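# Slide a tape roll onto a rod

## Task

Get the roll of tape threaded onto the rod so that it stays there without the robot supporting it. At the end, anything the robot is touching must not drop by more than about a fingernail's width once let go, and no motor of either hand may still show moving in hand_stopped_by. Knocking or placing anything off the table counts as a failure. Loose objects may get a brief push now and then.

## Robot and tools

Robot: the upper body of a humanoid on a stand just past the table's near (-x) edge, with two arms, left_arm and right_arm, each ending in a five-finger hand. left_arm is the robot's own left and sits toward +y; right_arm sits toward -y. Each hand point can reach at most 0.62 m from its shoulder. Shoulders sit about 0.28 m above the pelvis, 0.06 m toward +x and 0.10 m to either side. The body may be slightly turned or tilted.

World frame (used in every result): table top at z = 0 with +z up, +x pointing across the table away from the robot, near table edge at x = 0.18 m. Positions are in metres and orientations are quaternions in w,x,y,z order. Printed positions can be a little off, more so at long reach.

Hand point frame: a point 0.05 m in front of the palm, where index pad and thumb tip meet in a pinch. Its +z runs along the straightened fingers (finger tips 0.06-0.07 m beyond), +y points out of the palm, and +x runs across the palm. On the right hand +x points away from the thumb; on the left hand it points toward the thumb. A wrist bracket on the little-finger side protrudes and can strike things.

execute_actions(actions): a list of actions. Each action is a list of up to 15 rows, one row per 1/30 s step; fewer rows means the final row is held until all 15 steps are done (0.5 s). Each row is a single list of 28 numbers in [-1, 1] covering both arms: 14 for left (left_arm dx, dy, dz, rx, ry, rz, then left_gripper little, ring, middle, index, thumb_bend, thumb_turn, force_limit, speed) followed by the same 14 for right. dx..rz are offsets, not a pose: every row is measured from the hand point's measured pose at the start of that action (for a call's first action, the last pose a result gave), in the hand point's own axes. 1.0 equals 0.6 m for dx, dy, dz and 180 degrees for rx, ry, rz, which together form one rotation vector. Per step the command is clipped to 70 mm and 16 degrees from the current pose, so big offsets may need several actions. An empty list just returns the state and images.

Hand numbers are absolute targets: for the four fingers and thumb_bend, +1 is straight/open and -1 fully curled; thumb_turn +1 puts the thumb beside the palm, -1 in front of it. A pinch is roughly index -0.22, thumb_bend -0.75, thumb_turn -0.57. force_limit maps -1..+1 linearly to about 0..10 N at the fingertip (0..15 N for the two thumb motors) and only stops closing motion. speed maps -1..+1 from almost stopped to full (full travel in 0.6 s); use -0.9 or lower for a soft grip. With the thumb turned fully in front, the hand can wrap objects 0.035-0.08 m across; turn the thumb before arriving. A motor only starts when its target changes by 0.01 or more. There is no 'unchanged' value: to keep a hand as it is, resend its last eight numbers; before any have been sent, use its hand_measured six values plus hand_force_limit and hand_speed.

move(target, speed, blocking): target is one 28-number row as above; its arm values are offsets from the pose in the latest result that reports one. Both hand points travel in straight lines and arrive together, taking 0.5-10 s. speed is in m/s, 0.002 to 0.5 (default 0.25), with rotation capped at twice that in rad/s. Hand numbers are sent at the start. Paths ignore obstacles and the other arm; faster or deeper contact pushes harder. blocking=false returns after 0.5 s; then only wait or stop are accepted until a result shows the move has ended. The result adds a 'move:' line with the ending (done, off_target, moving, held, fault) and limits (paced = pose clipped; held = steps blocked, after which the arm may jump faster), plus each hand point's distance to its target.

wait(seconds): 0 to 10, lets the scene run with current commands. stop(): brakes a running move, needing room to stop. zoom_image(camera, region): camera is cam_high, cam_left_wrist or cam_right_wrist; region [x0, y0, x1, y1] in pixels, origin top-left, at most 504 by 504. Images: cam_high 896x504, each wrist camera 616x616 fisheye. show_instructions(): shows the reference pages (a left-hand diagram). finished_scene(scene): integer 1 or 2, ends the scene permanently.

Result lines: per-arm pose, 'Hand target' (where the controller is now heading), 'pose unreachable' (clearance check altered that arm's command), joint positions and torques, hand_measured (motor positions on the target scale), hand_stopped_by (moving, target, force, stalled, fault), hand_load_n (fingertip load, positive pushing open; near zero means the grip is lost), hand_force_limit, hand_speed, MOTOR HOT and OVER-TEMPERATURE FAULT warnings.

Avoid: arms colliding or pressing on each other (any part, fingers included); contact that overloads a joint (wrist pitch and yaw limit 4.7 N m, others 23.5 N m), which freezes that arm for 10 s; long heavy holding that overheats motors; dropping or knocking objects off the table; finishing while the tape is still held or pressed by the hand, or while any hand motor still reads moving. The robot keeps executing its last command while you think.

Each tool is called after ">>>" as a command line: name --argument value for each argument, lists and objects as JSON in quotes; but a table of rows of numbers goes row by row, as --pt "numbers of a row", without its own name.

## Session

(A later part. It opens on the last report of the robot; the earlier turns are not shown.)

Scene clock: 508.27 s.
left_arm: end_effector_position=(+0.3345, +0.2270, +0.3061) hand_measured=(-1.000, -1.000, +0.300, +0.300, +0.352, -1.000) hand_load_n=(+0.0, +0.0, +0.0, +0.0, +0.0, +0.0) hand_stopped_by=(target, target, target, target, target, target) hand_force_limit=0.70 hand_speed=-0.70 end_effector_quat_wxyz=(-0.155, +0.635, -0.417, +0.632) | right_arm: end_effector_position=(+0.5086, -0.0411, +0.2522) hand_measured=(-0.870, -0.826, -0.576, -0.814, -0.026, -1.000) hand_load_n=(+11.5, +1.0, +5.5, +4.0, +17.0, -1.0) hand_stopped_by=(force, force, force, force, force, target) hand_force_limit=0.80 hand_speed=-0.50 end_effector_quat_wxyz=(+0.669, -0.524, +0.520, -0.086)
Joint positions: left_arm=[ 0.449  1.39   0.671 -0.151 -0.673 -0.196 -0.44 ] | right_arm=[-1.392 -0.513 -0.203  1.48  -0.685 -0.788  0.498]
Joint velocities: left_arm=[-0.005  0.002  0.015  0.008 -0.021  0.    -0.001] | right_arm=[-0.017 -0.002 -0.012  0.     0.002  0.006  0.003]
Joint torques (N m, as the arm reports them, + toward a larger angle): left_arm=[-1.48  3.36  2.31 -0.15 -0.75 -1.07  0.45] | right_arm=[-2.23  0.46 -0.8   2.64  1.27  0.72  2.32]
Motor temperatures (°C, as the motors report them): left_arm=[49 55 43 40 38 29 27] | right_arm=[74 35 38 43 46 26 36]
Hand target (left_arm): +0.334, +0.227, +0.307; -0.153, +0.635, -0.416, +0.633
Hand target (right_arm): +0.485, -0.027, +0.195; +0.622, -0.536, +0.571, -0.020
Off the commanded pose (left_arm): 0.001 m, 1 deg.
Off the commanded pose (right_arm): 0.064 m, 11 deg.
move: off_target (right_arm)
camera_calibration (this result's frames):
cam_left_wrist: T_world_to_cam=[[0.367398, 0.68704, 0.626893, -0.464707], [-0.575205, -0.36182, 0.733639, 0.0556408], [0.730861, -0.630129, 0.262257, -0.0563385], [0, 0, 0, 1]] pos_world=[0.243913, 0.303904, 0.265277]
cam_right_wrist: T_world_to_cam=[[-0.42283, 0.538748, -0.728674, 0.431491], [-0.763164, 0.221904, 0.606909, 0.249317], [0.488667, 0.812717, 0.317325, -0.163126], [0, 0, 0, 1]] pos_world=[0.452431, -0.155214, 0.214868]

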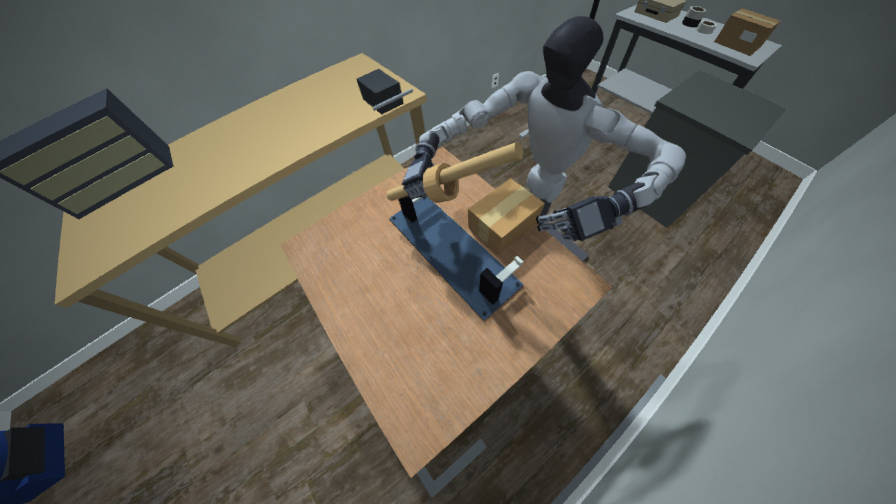

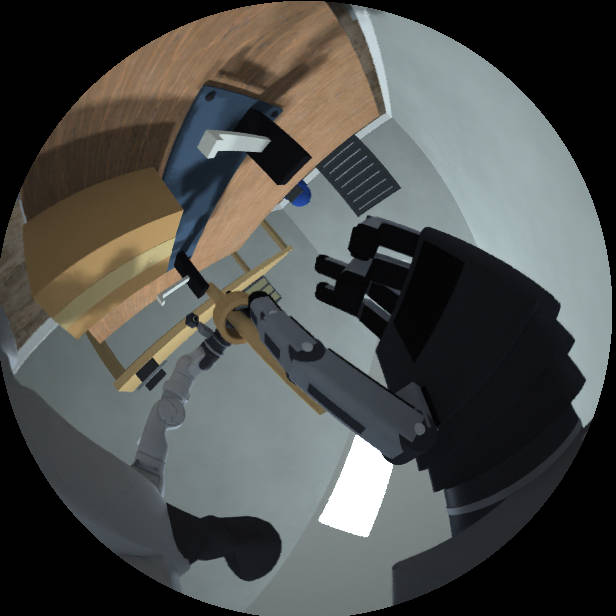

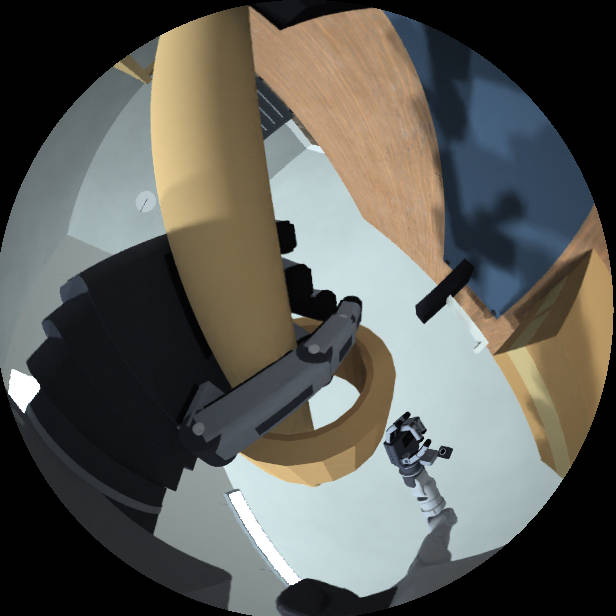

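>>> move --target '[0,0,0,0,0,0, -1,-1,0.3,0.3,0.35,-1,0.7,-0.7, -0.005,0.068,0.002,0.038,0.217,-0.187, -1,-1,-1,-1,-1,-1,0.8,-0.5]' --speed 0.04

>>> zoom_image --camera "cam_high" --region '[360,130,640,330]'

Scene clock: 531.43 s.
left_arm: end_effector_position=(+0.3345, +0.2269, +0.3061) hand_measured=(-1.000, -1.000, +0.300, +0.300, +0.352, -1.000) hand_load_n=(+0.0, +0.0, +0.0, +0.0, +0.0, +0.0) hand_stopped_by=(target, target, target, target, target, target) hand_force_limit=0.70 hand_speed=-0.70 end_effector_quat_wxyz=(-0.155, +0.635, -0.417, +0.632) | right_arm: end_effector_position=(+0.4881, -0.0210, +0.2138) hand_measured=(-0.868, -0.826, -0.576, -0.814, -0.026, -1.000) hand_load_n=(+10.5, +0.5, +6.5, +5.0, +15.0, +1.5) hand_stopped_by=(force, force, force, force, force, target) hand_force_limit=0.80 hand_speed=-0.50 end_effector_quat_wxyz=(-0.547, +0.678, -0.466, +0.155)
Joint positions: left_arm=[ 0.449  1.39   0.671 -0.151 -0.673 -0.196 -0.44 ] | right_arm=[-1.617 -0.27   1.273  2.078  0.394 -1.033  0.576]
Joint velocities: left_arm=[-0.005 -0.014  0.    -0.011 -0.009  0.     0.   ] | right_arm=[-0.006  0.    -0.003 -0.002 -0.005 -0.005 -0.01 ]
Joint torques (N m, as the arm reports them, + toward a larger angle): left_arm=[-1.31  3.35  2.49 -0.28 -0.45 -0.93  0.52] | right_arm=[-11.9   -2.74   0.63   0.68   1.76  -0.45  -1.63]
Motor temperatures (°C, as the motors report them): left_arm=[48 56 43 40 38 29 27] | right_arm=[73 35 37 44 46 28 39]
Hand target (left_arm): +0.335, +0.227, +0.306; -0.155, +0.635, -0.417, +0.632
Hand target (right_arm): +0.490, -0.019, +0.219; -0.553, +0.675, -0.461, +0.158
Off the commanded pose (left_arm): 0.000 m, 0 deg.
Off the commanded pose (right_arm): 0.008 m, 42 deg.
joint sent to its limit (right arm) — the command would take joint 1 (shoulder pitch) past its lower limit, joint 3 (shoulder yaw) past its upper limit and joint 4 (elbow) past its upper limit, so those joints were sent only as far as their limits.
move: off_target (right_arm; path cut at 10 s); limits=paced
camera_calibration (this result's frames):
cam_left_wrist: T_world_to_cam=[[0.367471, 0.686999, 0.626895, -0.464713], [-0.575258, -0.361748, 0.733633, 0.0556256], [0.730783, -0.630215, 0.26227, -0.0563132], [0, 0, 0, 1]] pos_world=[0.24392, 0.303891, 0.265287]
cam_right_wrist: T_world_to_cam=[[-0.464827, 0.153019, -0.872079, 0.427052], [-0.79027, 0.372451, 0.486574, 0.294667], [0.399261, 0.91535, -0.0521987, -0.0324847], [0, 0, 0, 1]] pos_world=[0.444341, -0.145361, 0.227351]

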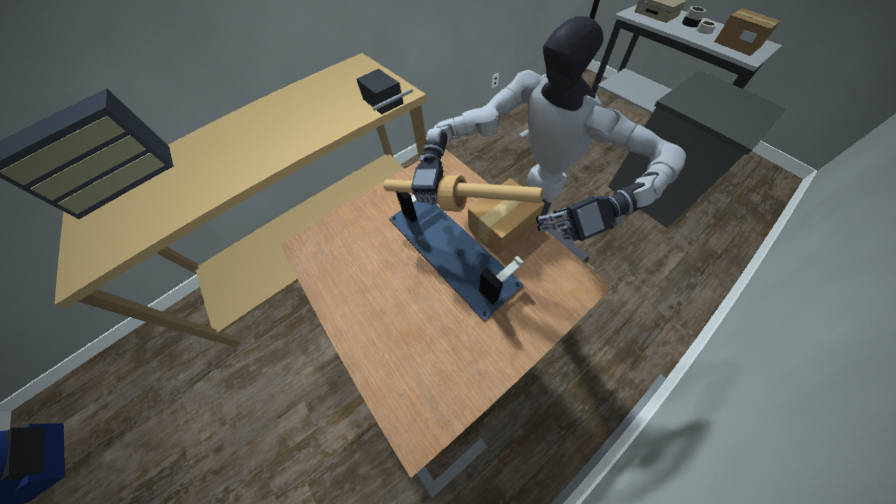

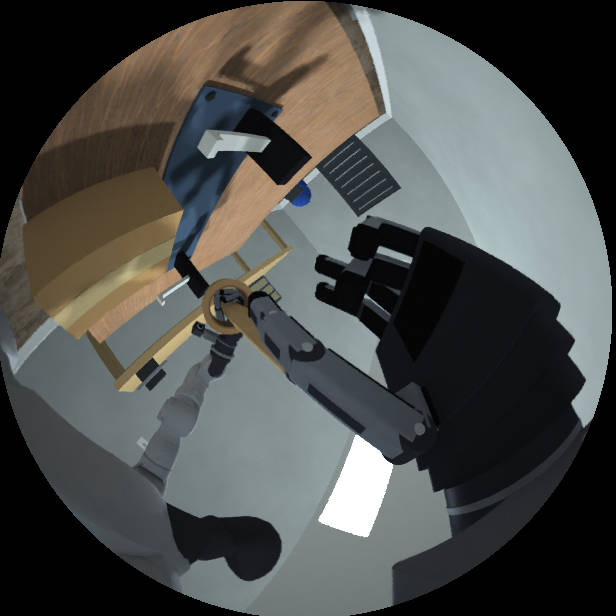

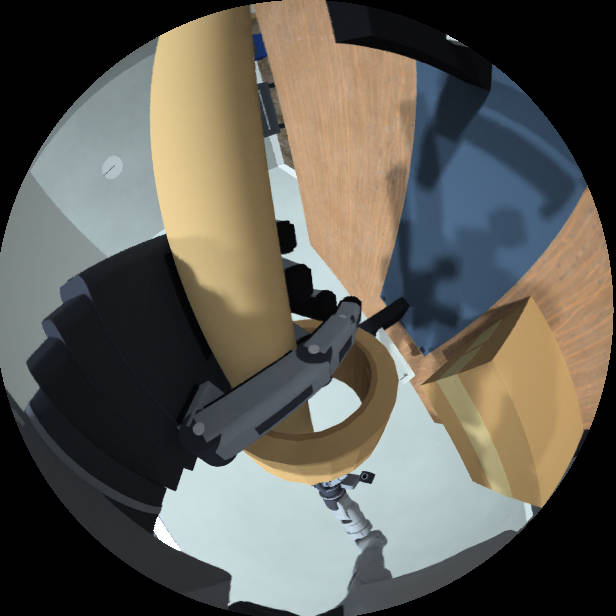

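Region (360, 130, 640, 330) of cam_high's 896x504 image, scaled by 1.800, with more detail than that image has; it fills the top 360 rows of this view, and the rest is white.

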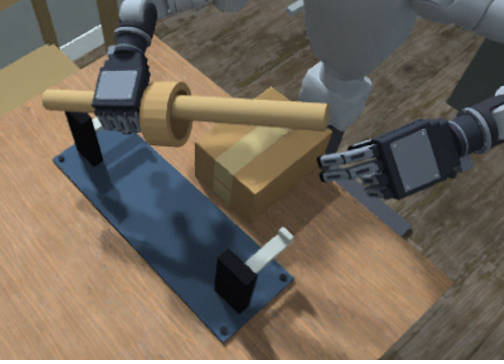

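>>> move --target '[0,0,0,0,0.1,0, -1,-1,0.3,0.3,0.35,-1,0.7,-0.7, 0,0,0,0,0.1,0, -1,-1,-1,-1,-1,-1,0.8,-0.5]' --speed 0.05

Scene clock: 549.43 s.
left_arm: end_effector_position=(+0.3349, +0.2248, +0.3042) hand_measured=(-1.000, -1.000, +0.300, +0.300, +0.352, -1.000) hand_load_n=(+0.0, +0.0, +0.0, +0.0, +0.0, +0.0) hand_stopped_by=(target, target, target, target, target, target) hand_force_limit=0.70 hand_speed=-0.70 end_effector_quat_wxyz=(-0.084, +0.529, -0.435, +0.724) | right_arm: end_effector_position=(+0.4854, -0.0234, +0.2059) hand_measured=(-0.868, -0.826, -0.576, -0.814, -0.026, -1.000) hand_load_n=(+10.0, +0.5, +6.5, +5.5, +14.5, +2.0) hand_stopped_by=(force, force, force, force, force, target) hand_force_limit=0.80 hand_speed=-0.50 end_effector_quat_wxyz=(-0.528, +0.672, -0.501, +0.135)
Joint positions: left_arm=[-0.142  1.217  0.189  0.367 -0.691 -0.702 -0.749] | right_arm=[-1.614 -0.259  1.274  2.078  0.453 -0.961  0.669]
Joint velocities: left_arm=[-0.014 -0.008  0.002 -0.003 -0.011  0.    -0.017] | right_arm=[ 0.     0.005 -0.017  0.014  0.003  0.001  0.001]
Joint torques (N m, as the arm reports them, + toward a larger angle): left_arm=[-2.09  4.75  2.05 -0.62 -1.22 -0.99  0.45] | right_arm=[-12.62  -3.66   0.5    0.01   1.7   -0.32  -1.33]
Motor temperatures (°C, as the motors report them): left_arm=[48 57 43 40 38 29 27] | right_arm=[83 35 37 43 46 27 38]
Hand target (left_arm): +0.335, +0.225, +0.305; -0.083, +0.528, -0.434, +0.726
Hand target (right_arm): +0.488, -0.021, +0.213; -0.536, +0.668, -0.498, +0.137
Off the commanded pose (left_arm): 0.003 m, 0 deg.
Off the commanded pose (right_arm): 0.009 m, 17 deg; orientation clipped at the last step of the last action.
joint sent to its limit (right arm) — the command would take joint 1 (shoulder pitch) past its lower limit, joint 3 (shoulder yaw) past its upper limit and joint 4 (elbow) past its upper limit, so those joints were sent only as far as their limits.
move: off_target (right_arm); limits=paced
camera_calibration (this result's frames):
cam_left_wrist: T_world_to_cam=[[0.407329, 0.666786, 0.624082, -0.470093], [-0.761621, -0.1291, 0.635033, 0.0965752], [0.504, -0.733982, 0.455252, -0.0167721], [0, 0, 0, 1]] pos_world=[0.273489, 0.313609, 0.239684]
cam_right_wrist: T_world_to_cam=[[-0.529798, 0.179007, -0.829018, 0.442529], [-0.73299, 0.395091, 0.553741, 0.256148], [0.426661, 0.901033, -0.0781081, -0.0378761], [0, 0, 0, 1]] pos_world=[0.438365, -0.14629, 0.222067]

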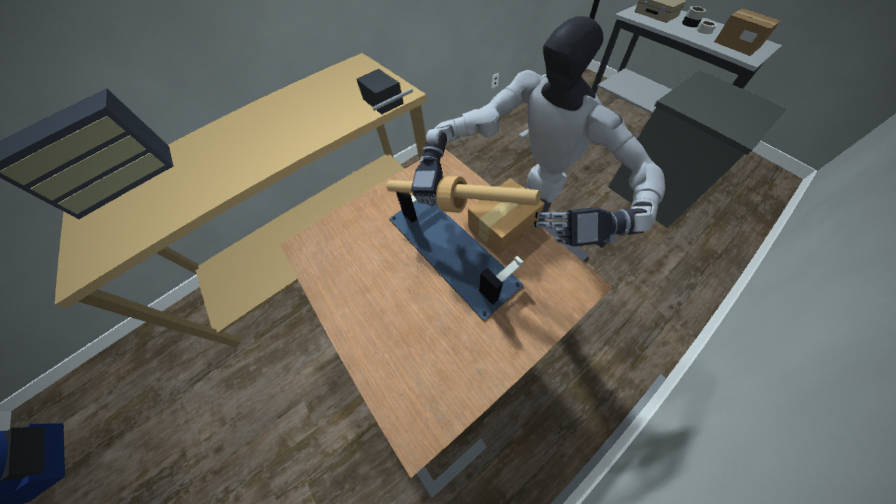

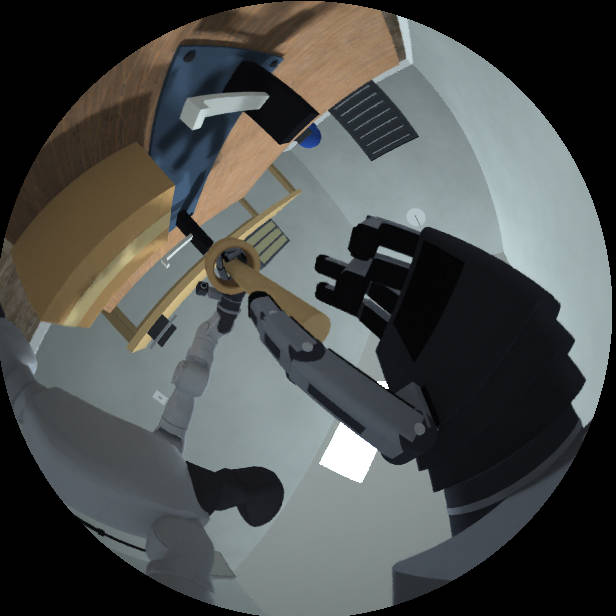

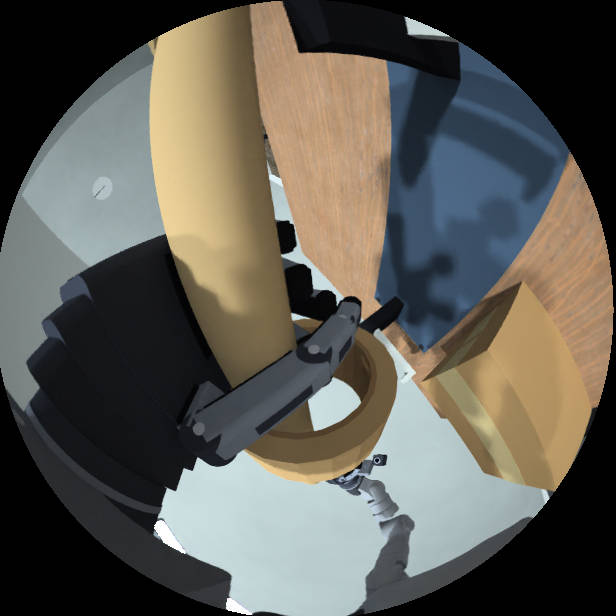

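>>> move --target '[0,0,0,0,0,0, -1,-1,0.3,0.3,0.35,-1,0.7,-0.7, 0.113,0.017,-0.13,0,0.12,0, -1,-1,-1,-1,-1,-1,0.8,-0.5]' --speed 0.06

Scene clock: 560.13 s.
left_arm: end_effector_position=(+0.3348, +0.2247, +0.3041) hand_measured=(-1.000, -1.000, +0.300, +0.300, +0.352, -1.000) hand_load_n=(+0.0, +0.0, +0.0, +0.0, +0.0, +0.0) hand_stopped_by=(target, target, target, target, target, target) hand_force_limit=0.70 hand_speed=-0.70 end_effector_quat_wxyz=(-0.084, +0.528, -0.435, +0.724) | right_arm: end_effector_position=(+0.4531, -0.1233, +0.2007) hand_measured=(-0.868, -0.826, -0.576, -0.814, -0.026, -1.000) hand_load_n=(+10.0, +0.5, +6.5, +5.5, +14.5, +2.0) hand_stopped_by=(force, force, force, force, force, target) hand_force_limit=0.80 hand_speed=-0.50 end_effector_quat_wxyz=(-0.426, +0.700, -0.561, +0.120)
Joint positions: left_arm=[-0.143  1.216  0.189  0.367 -0.691 -0.702 -0.75 ] | right_arm=[-1.612 -0.5    1.274  2.078  0.526 -1.015  1.044]
Joint velocities: left_arm=[-0.014  0.002 -0.005 -0.012  0.002  0.     0.   ] | right_arm=[-0.003  0.008 -0.005  0.    -0.009  0.     0.001]
Joint torques (N m, as the arm reports them, + toward a larger angle): left_arm=[-1.9   4.92  2.15 -0.81 -0.98 -0.86  0.54] | right_arm=[-11.86  -3.01   0.13   0.74   2.06  -0.13  -1.11]
Motor temperatures (°C, as the motors report them): left_arm=[48 59 43 40 38 29 27] | right_arm=[87 35 36 43 46 27 37]
Hand target (left_arm): +0.335, +0.225, +0.304; -0.084, +0.529, -0.435, +0.724
Hand target (right_arm): +0.456, -0.122, +0.207; -0.433, +0.697, -0.558, +0.124
Off the commanded pose (left_arm): 0.000 m, 0 deg.
Off the commanded pose (right_arm): 0.005 m, 18 deg; orientation clipped at the last step of the last action.
joint sent to its limit (right arm) — the command would take joint 3 (shoulder yaw) past its upper limit and joint 4 (elbow) past its upper limit, so those joints were sent only as far as their limits.
move: off_target (right_arm); limits=paced
camera_calibration (this result's frames):
cam_left_wrist: T_world_to_cam=[[0.40778, 0.666736, 0.623842, -0.470038], [-0.76161, -0.128499, 0.635168, 0.0963793], [0.503653, -0.734133, 0.455393, -0.0166763], [0, 0, 0, 1]] pos_world=[0.273475, 0.313533, 0.239607]
cam_right_wrist: T_world_to_cam=[[-0.67151, 0.11257, -0.732395, 0.475717], [-0.589357, 0.517965, 0.619976, 0.211606], [0.449146, 0.847962, -0.281475, 0.0895667], [0, 0, 0, 1]] pos_world=[0.403932, -0.239105, 0.242432]

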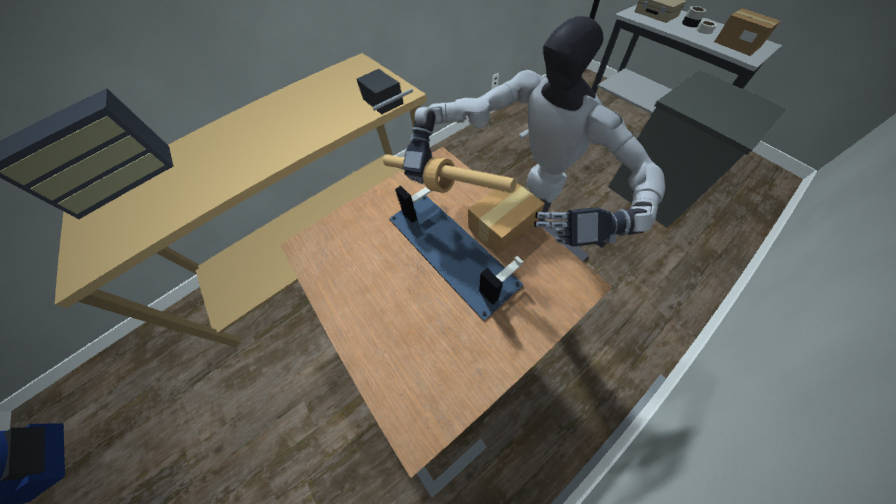

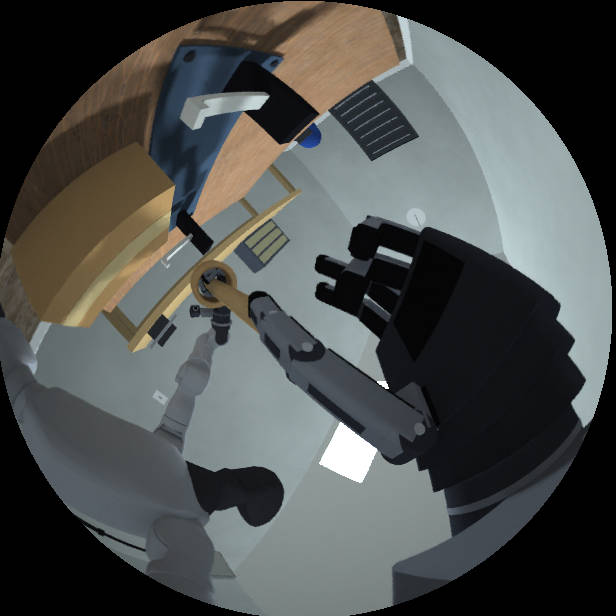

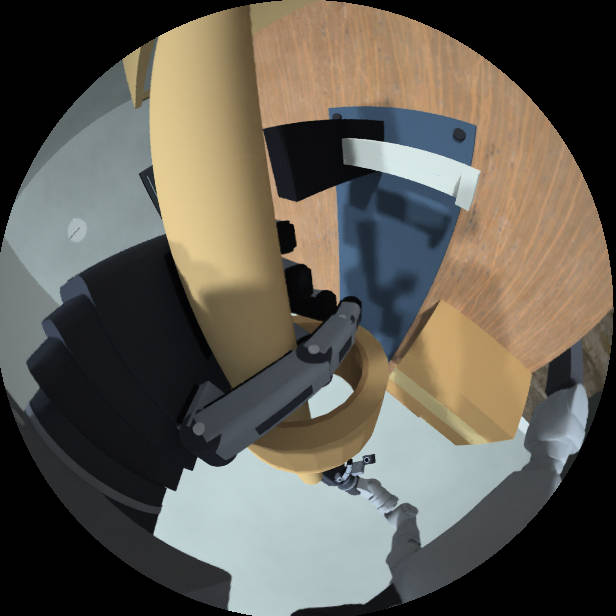

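>>> move --target '[0,0,0,0,0,0, -1,-1,0.3,0.3,0.35,-1,0.7,-0.7, 0.058,-0.185,0.11,0.08,0.1,0, -1,-1,-1,-1,-1,-1,0.8,-0.5]' --speed 0.07

Scene clock: 632.30 s.
left_arm: end_effector_position=(+0.3348, +0.2247, +0.3041) hand_measured=(-1.000, -1.000, +0.300, +0.300, +0.352, -1.000) hand_load_n=(+0.0, +0.0, +0.0, +0.0, +0.0, +0.0) hand_stopped_by=(target, target, target, target, target, target) hand_force_limit=0.70 hand_speed=-0.70 end_effector_quat_wxyz=(-0.084, +0.528, -0.435, +0.724) | right_arm: end_effector_position=(+0.5809, -0.1247, +0.2289) hand_measured=(-0.868, -0.826, -0.576, -0.814, -0.026, -1.000) hand_load_n=(+10.0, +0.5, +6.5, +5.5, +14.5, +2.0) hand_stopped_by=(force, force, force, force, force, target) hand_force_limit=0.80 hand_speed=-0.50 end_effector_quat_wxyz=(+0.437, -0.561, +0.595, -0.374)
Joint positions: left_arm=[-0.143  1.216  0.189  0.367 -0.691 -0.702 -0.75 ] | right_arm=[-1.614 -0.513  0.871  1.38  -0.299 -0.023  0.314]
Joint velocities: left_arm=[ 0.006  0.011  0.002  0.008 -0.012  0.     0.   ] | right_arm=[ 0.025  0.008 -0.094  0.023 -0.097  0.    -0.001]
Joint torques (N m, as the arm reports them, + toward a larger angle): left_arm=[-1.9   4.9   2.12 -0.81 -1.   -0.87  0.53] | right_arm=[-13.08  -3.79  -1.07  -0.73   0.6   -0.04  -1.74]
Motor temperatures (°C, as the motors report them): left_arm=[49 63 43 41 38 28 28] | right_arm=[96 37 36 42 46 26 36]
Hand target (left_arm): +0.335, +0.225, +0.304; -0.084, +0.528, -0.435, +0.724
Hand target (right_arm): +0.583, -0.124, +0.236; -0.444, +0.556, -0.592, +0.379
Off the commanded pose (left_arm): 0.000 m, 0 deg.
Off the commanded pose (right_arm): 0.004 m, 11 deg.
MOTOR HOT: a motor of the right arm reached 90 °C. Now the hottest motor of the right arm, joint 1 (shoulder pitch), reports 96 °C. The temperature limit of the motors' drives, at which the controller stops that arm, is 120 °C. To cool a motor, set the load down, stop pushing, or move to a pose that needs little force.
joint sent to its limit (right arm) — the command would take joint 1 (shoulder pitch) past its lower limit, so that joint was sent only as far as its limit.
move: off_target (right_arm)
camera_calibration (this result's frames):
cam_left_wrist: T_world_to_cam=[[0.40778, 0.666736, 0.623842, -0.470038], [-0.76161, -0.128499, 0.635168, 0.0963794], [0.503653, -0.734133, 0.455393, -0.0166765], [0, 0, 0, 1]] pos_world=[0.273475, 0.313533, 0.239607]
cam_right_wrist: T_world_to_cam=[[-0.278347, 0.194764, -0.940526, 0.411817], [-0.479162, 0.82051, 0.311718, 0.314456], [0.832422, 0.53743, -0.135063, -0.25358], [0, 0, 0, 1]] pos_world=[0.476389, -0.20194, 0.255054]

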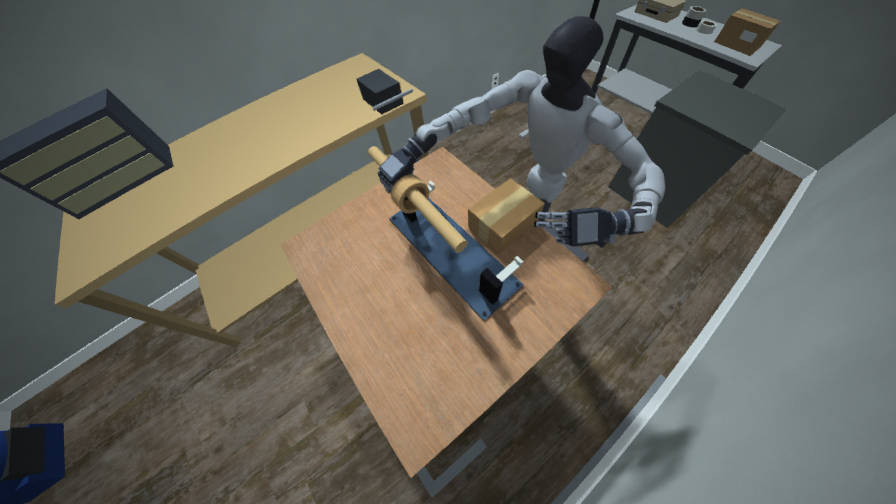

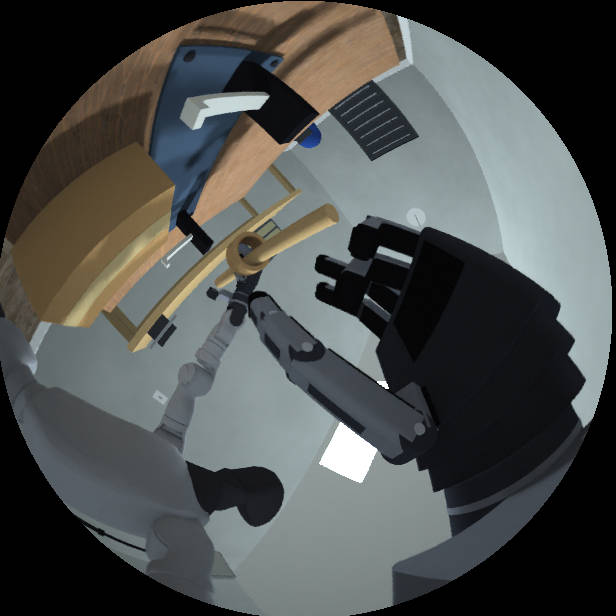

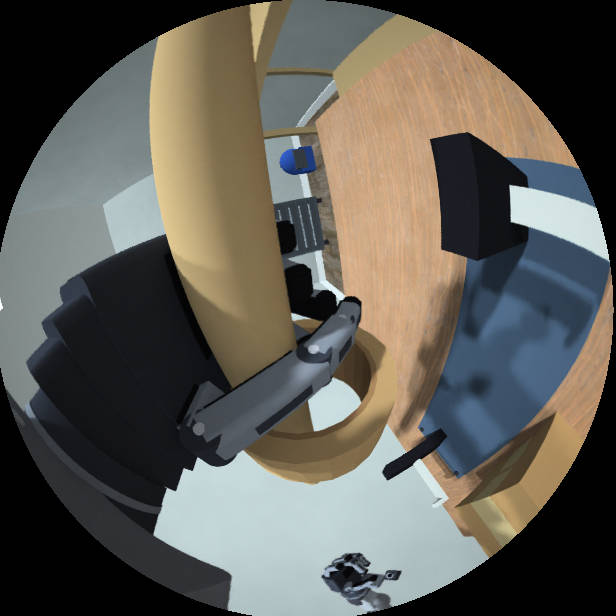

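>>> move --target '[0,0,0,0,0,0, -1,-1,0.3,0.3,0.35,-1,0.7,-0.7, -0.147,0.125,-0.107,0.05,0,-0.03, -1,-1,-1,-1,-1,-1,0.8,-0.5]' --speed 0.08

Scene clock: 640.60 s.
left_arm: end_effector_position=(+0.3348, +0.2247, +0.3041) hand_measured=(-1.000, -1.000, +0.300, +0.300, +0.352, -1.000) hand_load_n=(+0.0, +0.0, +0.0, +0.0, +0.0, +0.0) hand_stopped_by=(target, target, target, target, target, target) hand_force_limit=0.70 hand_speed=-0.70 end_effector_quat_wxyz=(-0.084, +0.528, -0.435, +0.724) | right_arm: end_effector_position=(+0.4922, -0.0389, +0.1837) hand_measured=(-0.868, -0.826, -0.576, -0.814, -0.026, -1.000) hand_load_n=(+10.0, +0.5, +6.5, +5.0, +14.5, +2.0) hand_stopped_by=(force, force, force, force, force, target) hand_force_limit=0.80 hand_speed=-0.50 end_effector_quat_wxyz=(-0.457, +0.548, -0.549, +0.434)
Joint positions: left_arm=[-0.143  1.216  0.189  0.367 -0.691 -0.702 -0.75 ] | right_arm=[-1.134 -0.589  1.011 -0.029 -0.528  1.11   0.25 ]
Joint velocities: left_arm=[ 0.     0.014  0.017 -0.011  0.011  0.     0.   ] | right_arm=[-0.006  0.006 -0.003  0.002 -0.009  0.    -0.001]
Joint torques (N m, as the arm reports them, + toward a larger angle): left_arm=[-1.9   4.9   2.12 -0.79 -1.   -0.87  0.53] | right_arm=[-10.11  -2.77  -3.39  -1.    -1.43   0.38  -1.83]
Motor temperatures (°C, as the motors report them): left_arm=[49 64 43 41 38 28 28] | right_arm=[98 37 37 43 46 26 37]
Hand target (left_arm): +0.335, +0.225, +0.304; -0.084, +0.528, -0.435, +0.724
Hand target (right_arm): +0.496, -0.039, +0.193; -0.465, +0.542, -0.543, +0.442
Off the commanded pose (left_arm): 0.000 m, 0 deg.
Off the commanded pose (right_arm): 0.008 m, 2 deg.
MOTOR HOT: still on. Now the hottest motor of the right arm, joint 1 (shoulder pitch), reports 98 °C; a drive's own limit is 120 °C.
move: off_target (right_arm)
camera_calibration (this result's frames):
cam_left_wrist: T_world_to_cam=[[0.40778, 0.666736, 0.623842, -0.470038], [-0.76161, -0.128499, 0.635168, 0.0963794], [0.503653, -0.734133, 0.455393, -0.0166764], [0, 0, 0, 1]] pos_world=[0.273475, 0.313533, 0.239607]
cam_right_wrist: T_world_to_cam=[[-0.142896, 0.125328, -0.981771, 0.266101], [-0.513213, 0.838791, 0.181773, 0.256929], [0.846282, 0.529832, -0.0555399, -0.253711], [0, 0, 0, 1]] pos_world=[0.384595, -0.114435, 0.200456]

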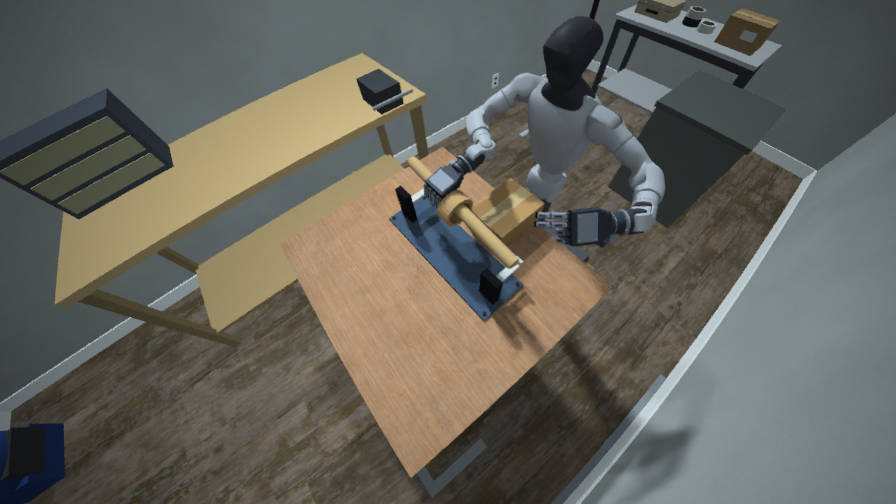

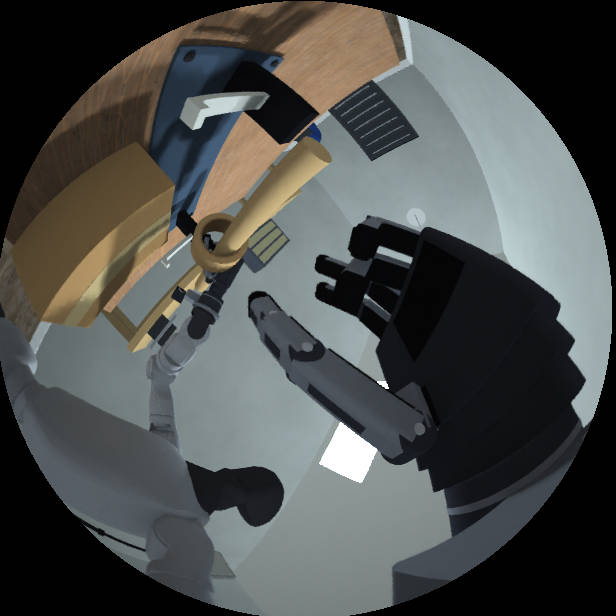

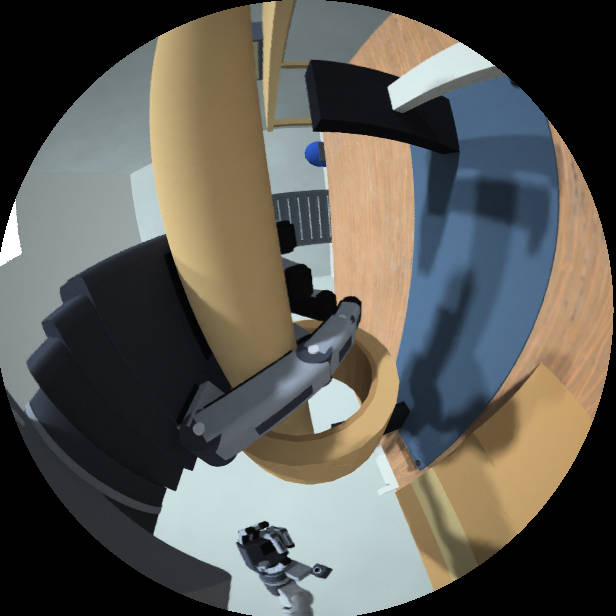

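>>> move --target '[0,0,0,0,0,0, -1,-1,0.3,0.3,0.35,-1,0.7,-0.7, -0.05,0.085,-0.02,0,0,0, -1,-1,-1,-1,-1,-1,0.8,-0.5]' --speed 0.04

Scene clock: 645.90 s.
left_arm: end_effector_position=(+0.3348, +0.2247, +0.3041) hand_measured=(-1.000, -1.000, +0.300, +0.300, +0.352, -1.000) hand_load_n=(+0.0, +0.0, +0.0, +0.0, +0.0, +0.0) hand_stopped_by=(target, target, target, target, target, target) hand_force_limit=0.70 hand_speed=-0.70 end_effector_quat_wxyz=(-0.084, +0.528, -0.435, +0.724) | right_arm: end_effector_position=(+0.4681, -0.0120, +0.1313) hand_measured=(-0.868, -0.826, -0.576, -0.814, -0.026, -1.000) hand_load_n=(+10.0, +0.5, +6.5, +5.0, +14.5, +2.0) hand_stopped_by=(force, force, force, force, force, target) hand_force_limit=0.80 hand_speed=-0.50 end_effector_quat_wxyz=(-0.450, +0.550, -0.556, +0.430)
Joint positions: left_arm=[-0.143  1.216  0.189  0.367 -0.691 -0.702 -0.75 ] | right_arm=[-1.021 -0.416  1.085  0.041 -0.544  1.189  0.089]
Joint velocities: left_arm=[-0.005 -0.005  0.012  0.002 -0.002  0.     0.   ] | right_arm=[-0.008 -0.014 -0.015  0.003  0.     0.    -0.002]
Joint torques (N m, as the arm reports them, + toward a larger angle): left_arm=[-1.93  4.89  2.12 -0.78 -0.99 -0.87  0.53] | right_arm=[-8.96 -2.   -2.51 -1.19 -1.3   0.24 -1.76]
Motor temperatures (°C, as the motors report them): left_arm=[49 64 43 41 38 28 28] | right_arm=[97 37 37 43 46 26 38]
Hand target (left_arm): +0.335, +0.225, +0.304; -0.084, +0.528, -0.435, +0.724
Hand target (right_arm): +0.470, -0.011, +0.136; -0.455, +0.547, -0.552, +0.435
Off the commanded pose (left_arm): 0.000 m, 0 deg.
Off the commanded pose (right_arm): 0.007 m, 1 deg.
MOTOR HOT: still on. Now the hottest motor of the right arm, joint 1 (shoulder pitch), reports 97 °C; a drive's own limit is 120 °C.
move: off_target (right_arm)
camera_calibration (this result's frames):
cam_left_wrist: T_world_to_cam=[[0.40778, 0.666736, 0.623842, -0.470038], [-0.76161, -0.128499, 0.635168, 0.0963794], [0.503653, -0.734133, 0.455393, -0.0166765], [0, 0, 0, 1]] pos_world=[0.273475, 0.313533, 0.239607]
cam_right_wrist: T_world_to_cam=[[-0.161586, 0.126755, -0.978684, 0.216131], [-0.503105, 0.842584, 0.192193, 0.225457], [0.848985, 0.523436, -0.0723789, -0.249578], [0, 0, 0, 1]] pos_world=[0.36024, -0.0867236, 0.150129]

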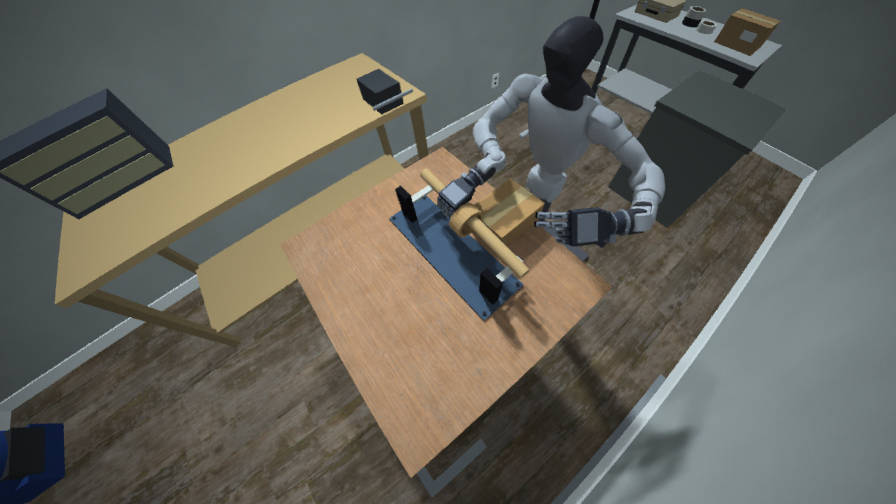

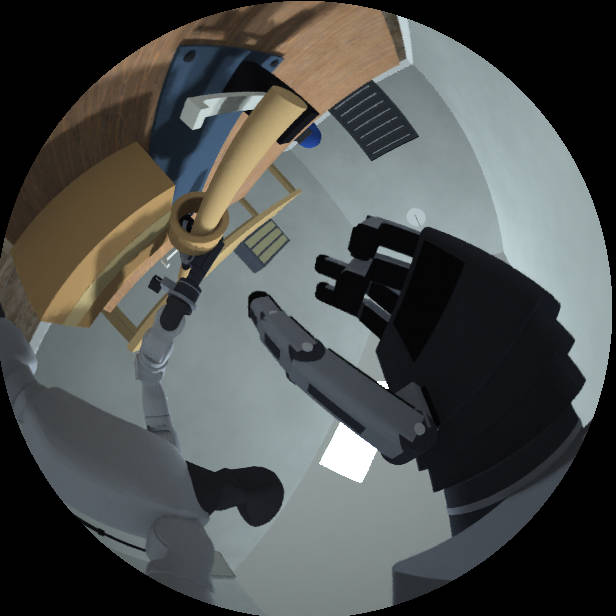

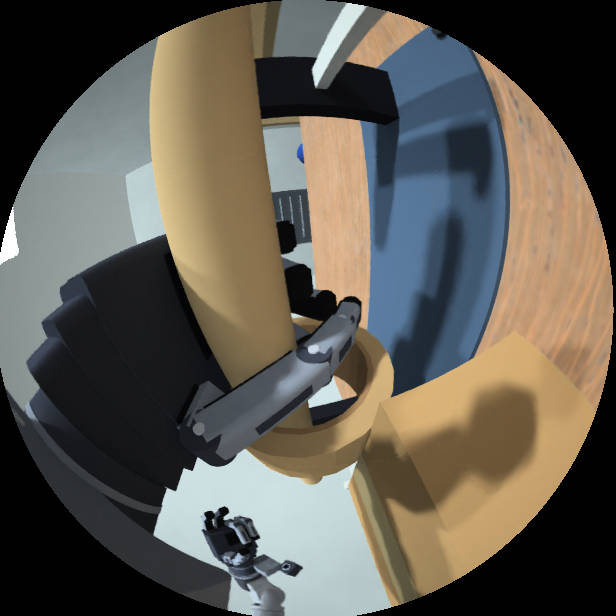

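>>> move --target '[0,0,0,0,0,0, -1,-1,0.3,0.3,0.35,-1,0.7,-0.7, 0,0.02,0.05,0,0,0, -1,-1,-1,-1,-1,-1,0.8,-0.5]' --speed 0.03

>>> execute_actions --actions '[[[0,0,0,0,0,0, -1,-1,0.3,0.3,0.35,-1,0.7,-0.7, 0,0,0,0,0,0, 0.2,0.2,0.2,0.2,0.5,-1,0.8,-0.3]],[[0,0,0,0,0,0, -1,-1,0.3,0.3,0.35,-1,0.7,-0.7, 0,0,0,0,0,0, 0.2,0.2,0.2,0.2,0.5,-1,0.8,-0.3]],[[0,0,0,0,0,0, -1,-1,0.3,0.3,0.35,-1,0.7,-0.7, 0,0,0,0,0,0, 0.2,0.2,0.2,0.2,0.5,-1,0.8,-0.3]]]'

Scene clock: 654.07 s.
left_arm: end_effector_position=(+0.3348, +0.2247, +0.3041) hand_measured=(-1.000, -1.000, +0.300, +0.300, +0.352, -1.000) hand_load_n=(+0.0, +0.0, +0.0, +0.0, +0.0, +0.0) hand_stopped_by=(target, target, target, target, target, target) hand_force_limit=0.70 hand_speed=-0.70 end_effector_quat_wxyz=(-0.084, +0.528, -0.435, +0.724) | right_arm: end_effector_position=(+0.4906, -0.0144, +0.1040) hand_measured=(-0.868, -0.826, -0.576, -0.814, -0.026, -1.000) hand_load_n=(+10.0, +0.5, +6.5, +5.5, +14.5, +2.0) hand_stopped_by=(force, force, force, force, force, target) hand_force_limit=0.80 hand_speed=-0.50 end_effector_quat_wxyz=(-0.440, +0.557, -0.560, +0.428)
Joint positions: left_arm=[-0.143  1.216  0.189  0.367 -0.691 -0.702 -0.75 ] | right_arm=[-1.033 -0.325  1.019  0.36  -0.492  0.964 -0.007]
Joint velocities: left_arm=[-0.018  0.     0.012 -0.003  0.005  0.     0.   ] | right_arm=[-0.009  0.014  0.002  0.005 -0.014 -0.011  0.   ]
Joint torques (N m, as the arm reports them, + toward a larger angle): left_arm=[-1.89  4.89  2.14 -0.78 -1.   -0.87  0.53] | right_arm=[-10.71  -1.68  -2.88  -1.26  -1.03  -0.06  -1.84]
Motor temperatures (°C, as the motors report them): left_arm=[49 64 43 41 38 28 28] | right_arm=[93 36 38 43 46 26 39]
Hand target (left_arm): +0.335, +0.225, +0.304; -0.084, +0.528, -0.435, +0.724
Hand target (right_arm): +0.494, -0.011, +0.112; -0.449, +0.552, -0.556, +0.431
Off the commanded pose (left_arm): 0.000 m, 0 deg.
Off the commanded pose (right_arm): 0.010 m, 2 deg.
MOTOR HOT: still on. Now the hottest motor of the right arm, joint 1 (shoulder pitch), reports 93 °C; a drive's own limit is 120 °C.
move: off_target (right_arm)
camera_calibration (this result's frames):
cam_left_wrist: T_world_to_cam=[[0.40778, 0.666736, 0.623842, -0.470038], [-0.76161, -0.128499, 0.635168, 0.0963794], [0.503652, -0.734133, 0.455393, -0.0166765], [0, 0, 0, 1]] pos_world=[0.273475, 0.313533, 0.239607]
cam_right_wrist: T_world_to_cam=[[-0.18367, 0.116223, -0.976093, 0.203801], [-0.495026, 0.846945, 0.193994, 0.240033], [0.849243, 0.518822, -0.0980254, -0.266951], [0, 0, 0, 1]] pos_world=[0.382961, -0.0884811, 0.126196]

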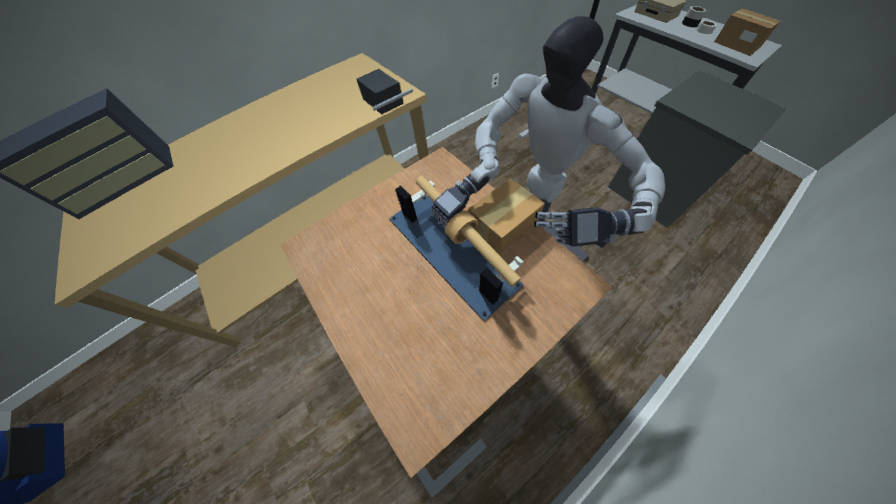

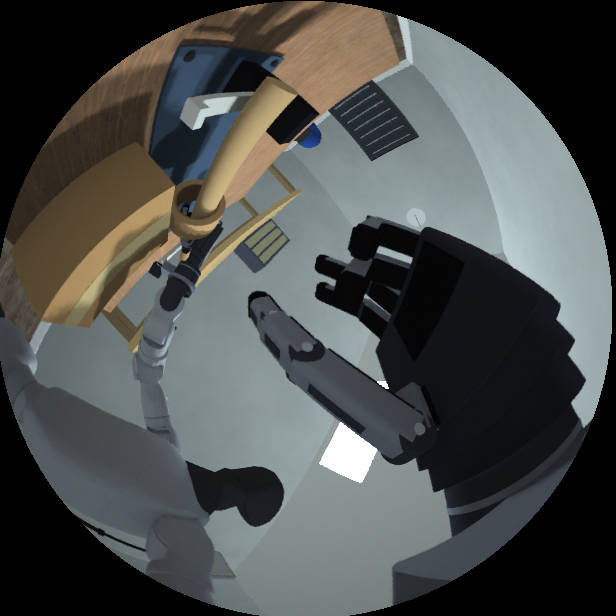

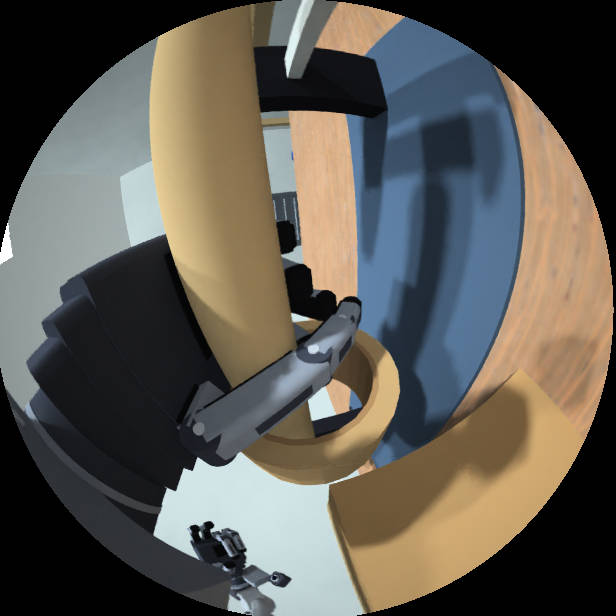

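Scene clock: 655.57 s.
left_arm: end_effector_position=(+0.3348, +0.2247, +0.3041) hand_measured=(-1.000, -1.000, +0.300, +0.300, +0.352, -1.000) hand_load_n=(+0.0, +0.0, +0.0, +0.0, +0.0, +0.0) hand_stopped_by=(target, target, target, target, target, target) hand_force_limit=0.70 hand_speed=-0.70 end_effector_quat_wxyz=(-0.084, +0.528, -0.435, +0.724) | right_arm: end_effector_position=(+0.4912, -0.0136, +0.1052) hand_measured=(+0.200, +0.200, +0.200, +0.200, +0.500, -1.000) hand_load_n=(+0.0, +0.0, +0.0, +0.0, +0.0, +0.0) hand_stopped_by=(target, target, target, target, target, target) hand_force_limit=0.80 hand_speed=-0.30 end_effector_quat_wxyz=(-0.441, +0.556, -0.560, +0.428)
Joint positions: left_arm=[-0.143  1.216  0.189  0.367 -0.691 -0.702 -0.75 ] | right_arm=[-1.035 -0.324  1.018  0.36  -0.491  0.963 -0.009]
Joint velocities: left_arm=[-0.002  0.002 -0.014  0.008  0.003  0.     0.   ] | right_arm=[-0.002 -0.002  0.015 -0.002  0.025  0.     0.   ]
Joint torques (N m, as the arm reports them, + toward a larger angle): left_arm=[-1.92  4.92  2.12 -0.79 -1.   -0.87  0.52] | right_arm=[-8.04 -1.58 -1.96 -1.35 -0.63  0.22 -0.92]
Motor temperatures (°C, as the motors report them): left_arm=[49 64 43 41 38 28 28] | right_arm=[93 35 38 43 46 26 39]
Hand target (left_arm): +0.335, +0.225, +0.304; -0.084, +0.528, -0.435, +0.724
Hand target (right_arm): +0.491, -0.014, +0.105; -0.441, +0.556, -0.560, +0.428
Off the commanded pose (left_arm): 0.000 m, 0 deg.
Off the commanded pose (right_arm): 0.000 m, 0 deg.
MOTOR HOT: still on. Now the hottest motor of the right arm, joint 1 (shoulder pitch), reports 93 °C; a drive's own limit is 120 °C.
camera_calibration (this result's frames):
cam_left_wrist: T_world_to_cam=[[0.40778, 0.666736, 0.623842, -0.470038], [-0.76161, -0.128499, 0.635168, 0.0963794], [0.503652, -0.734133, 0.455393, -0.0166765], [0, 0, 0, 1]] pos_world=[0.273475, 0.313533, 0.239607]
cam_right_wrist: T_world_to_cam=[[-0.180946, 0.118672, -0.976307, 0.203741], [-0.496392, 0.845953, 0.194828, 0.239916], [0.849031, 0.519885, -0.094164, -0.268001], [0, 0, 0, 1]] pos_world=[0.383499, -0.0878063, 0.126935]

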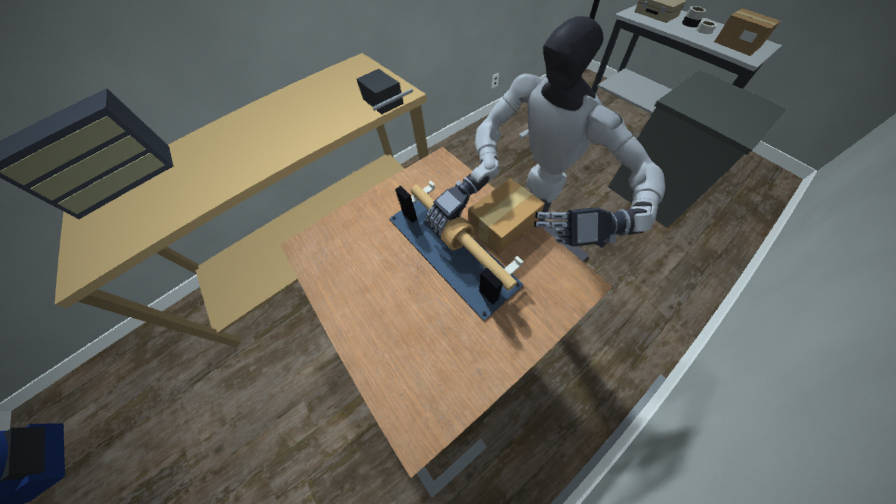

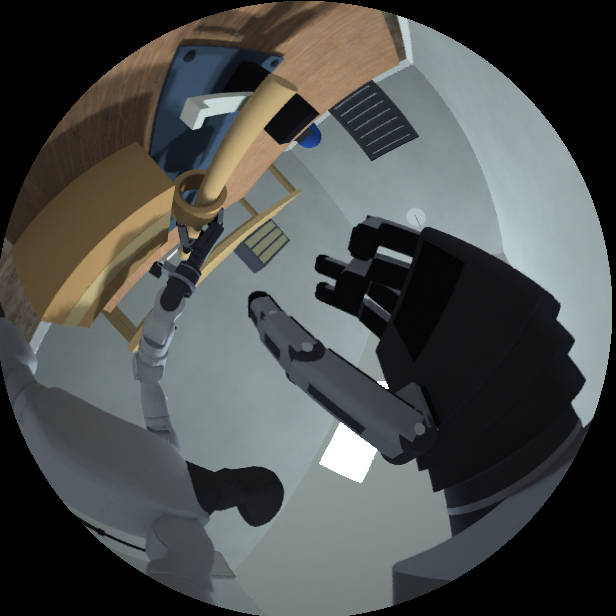

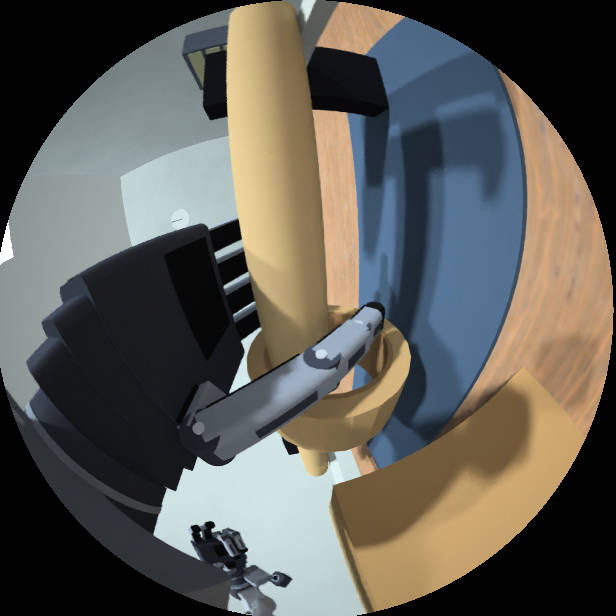

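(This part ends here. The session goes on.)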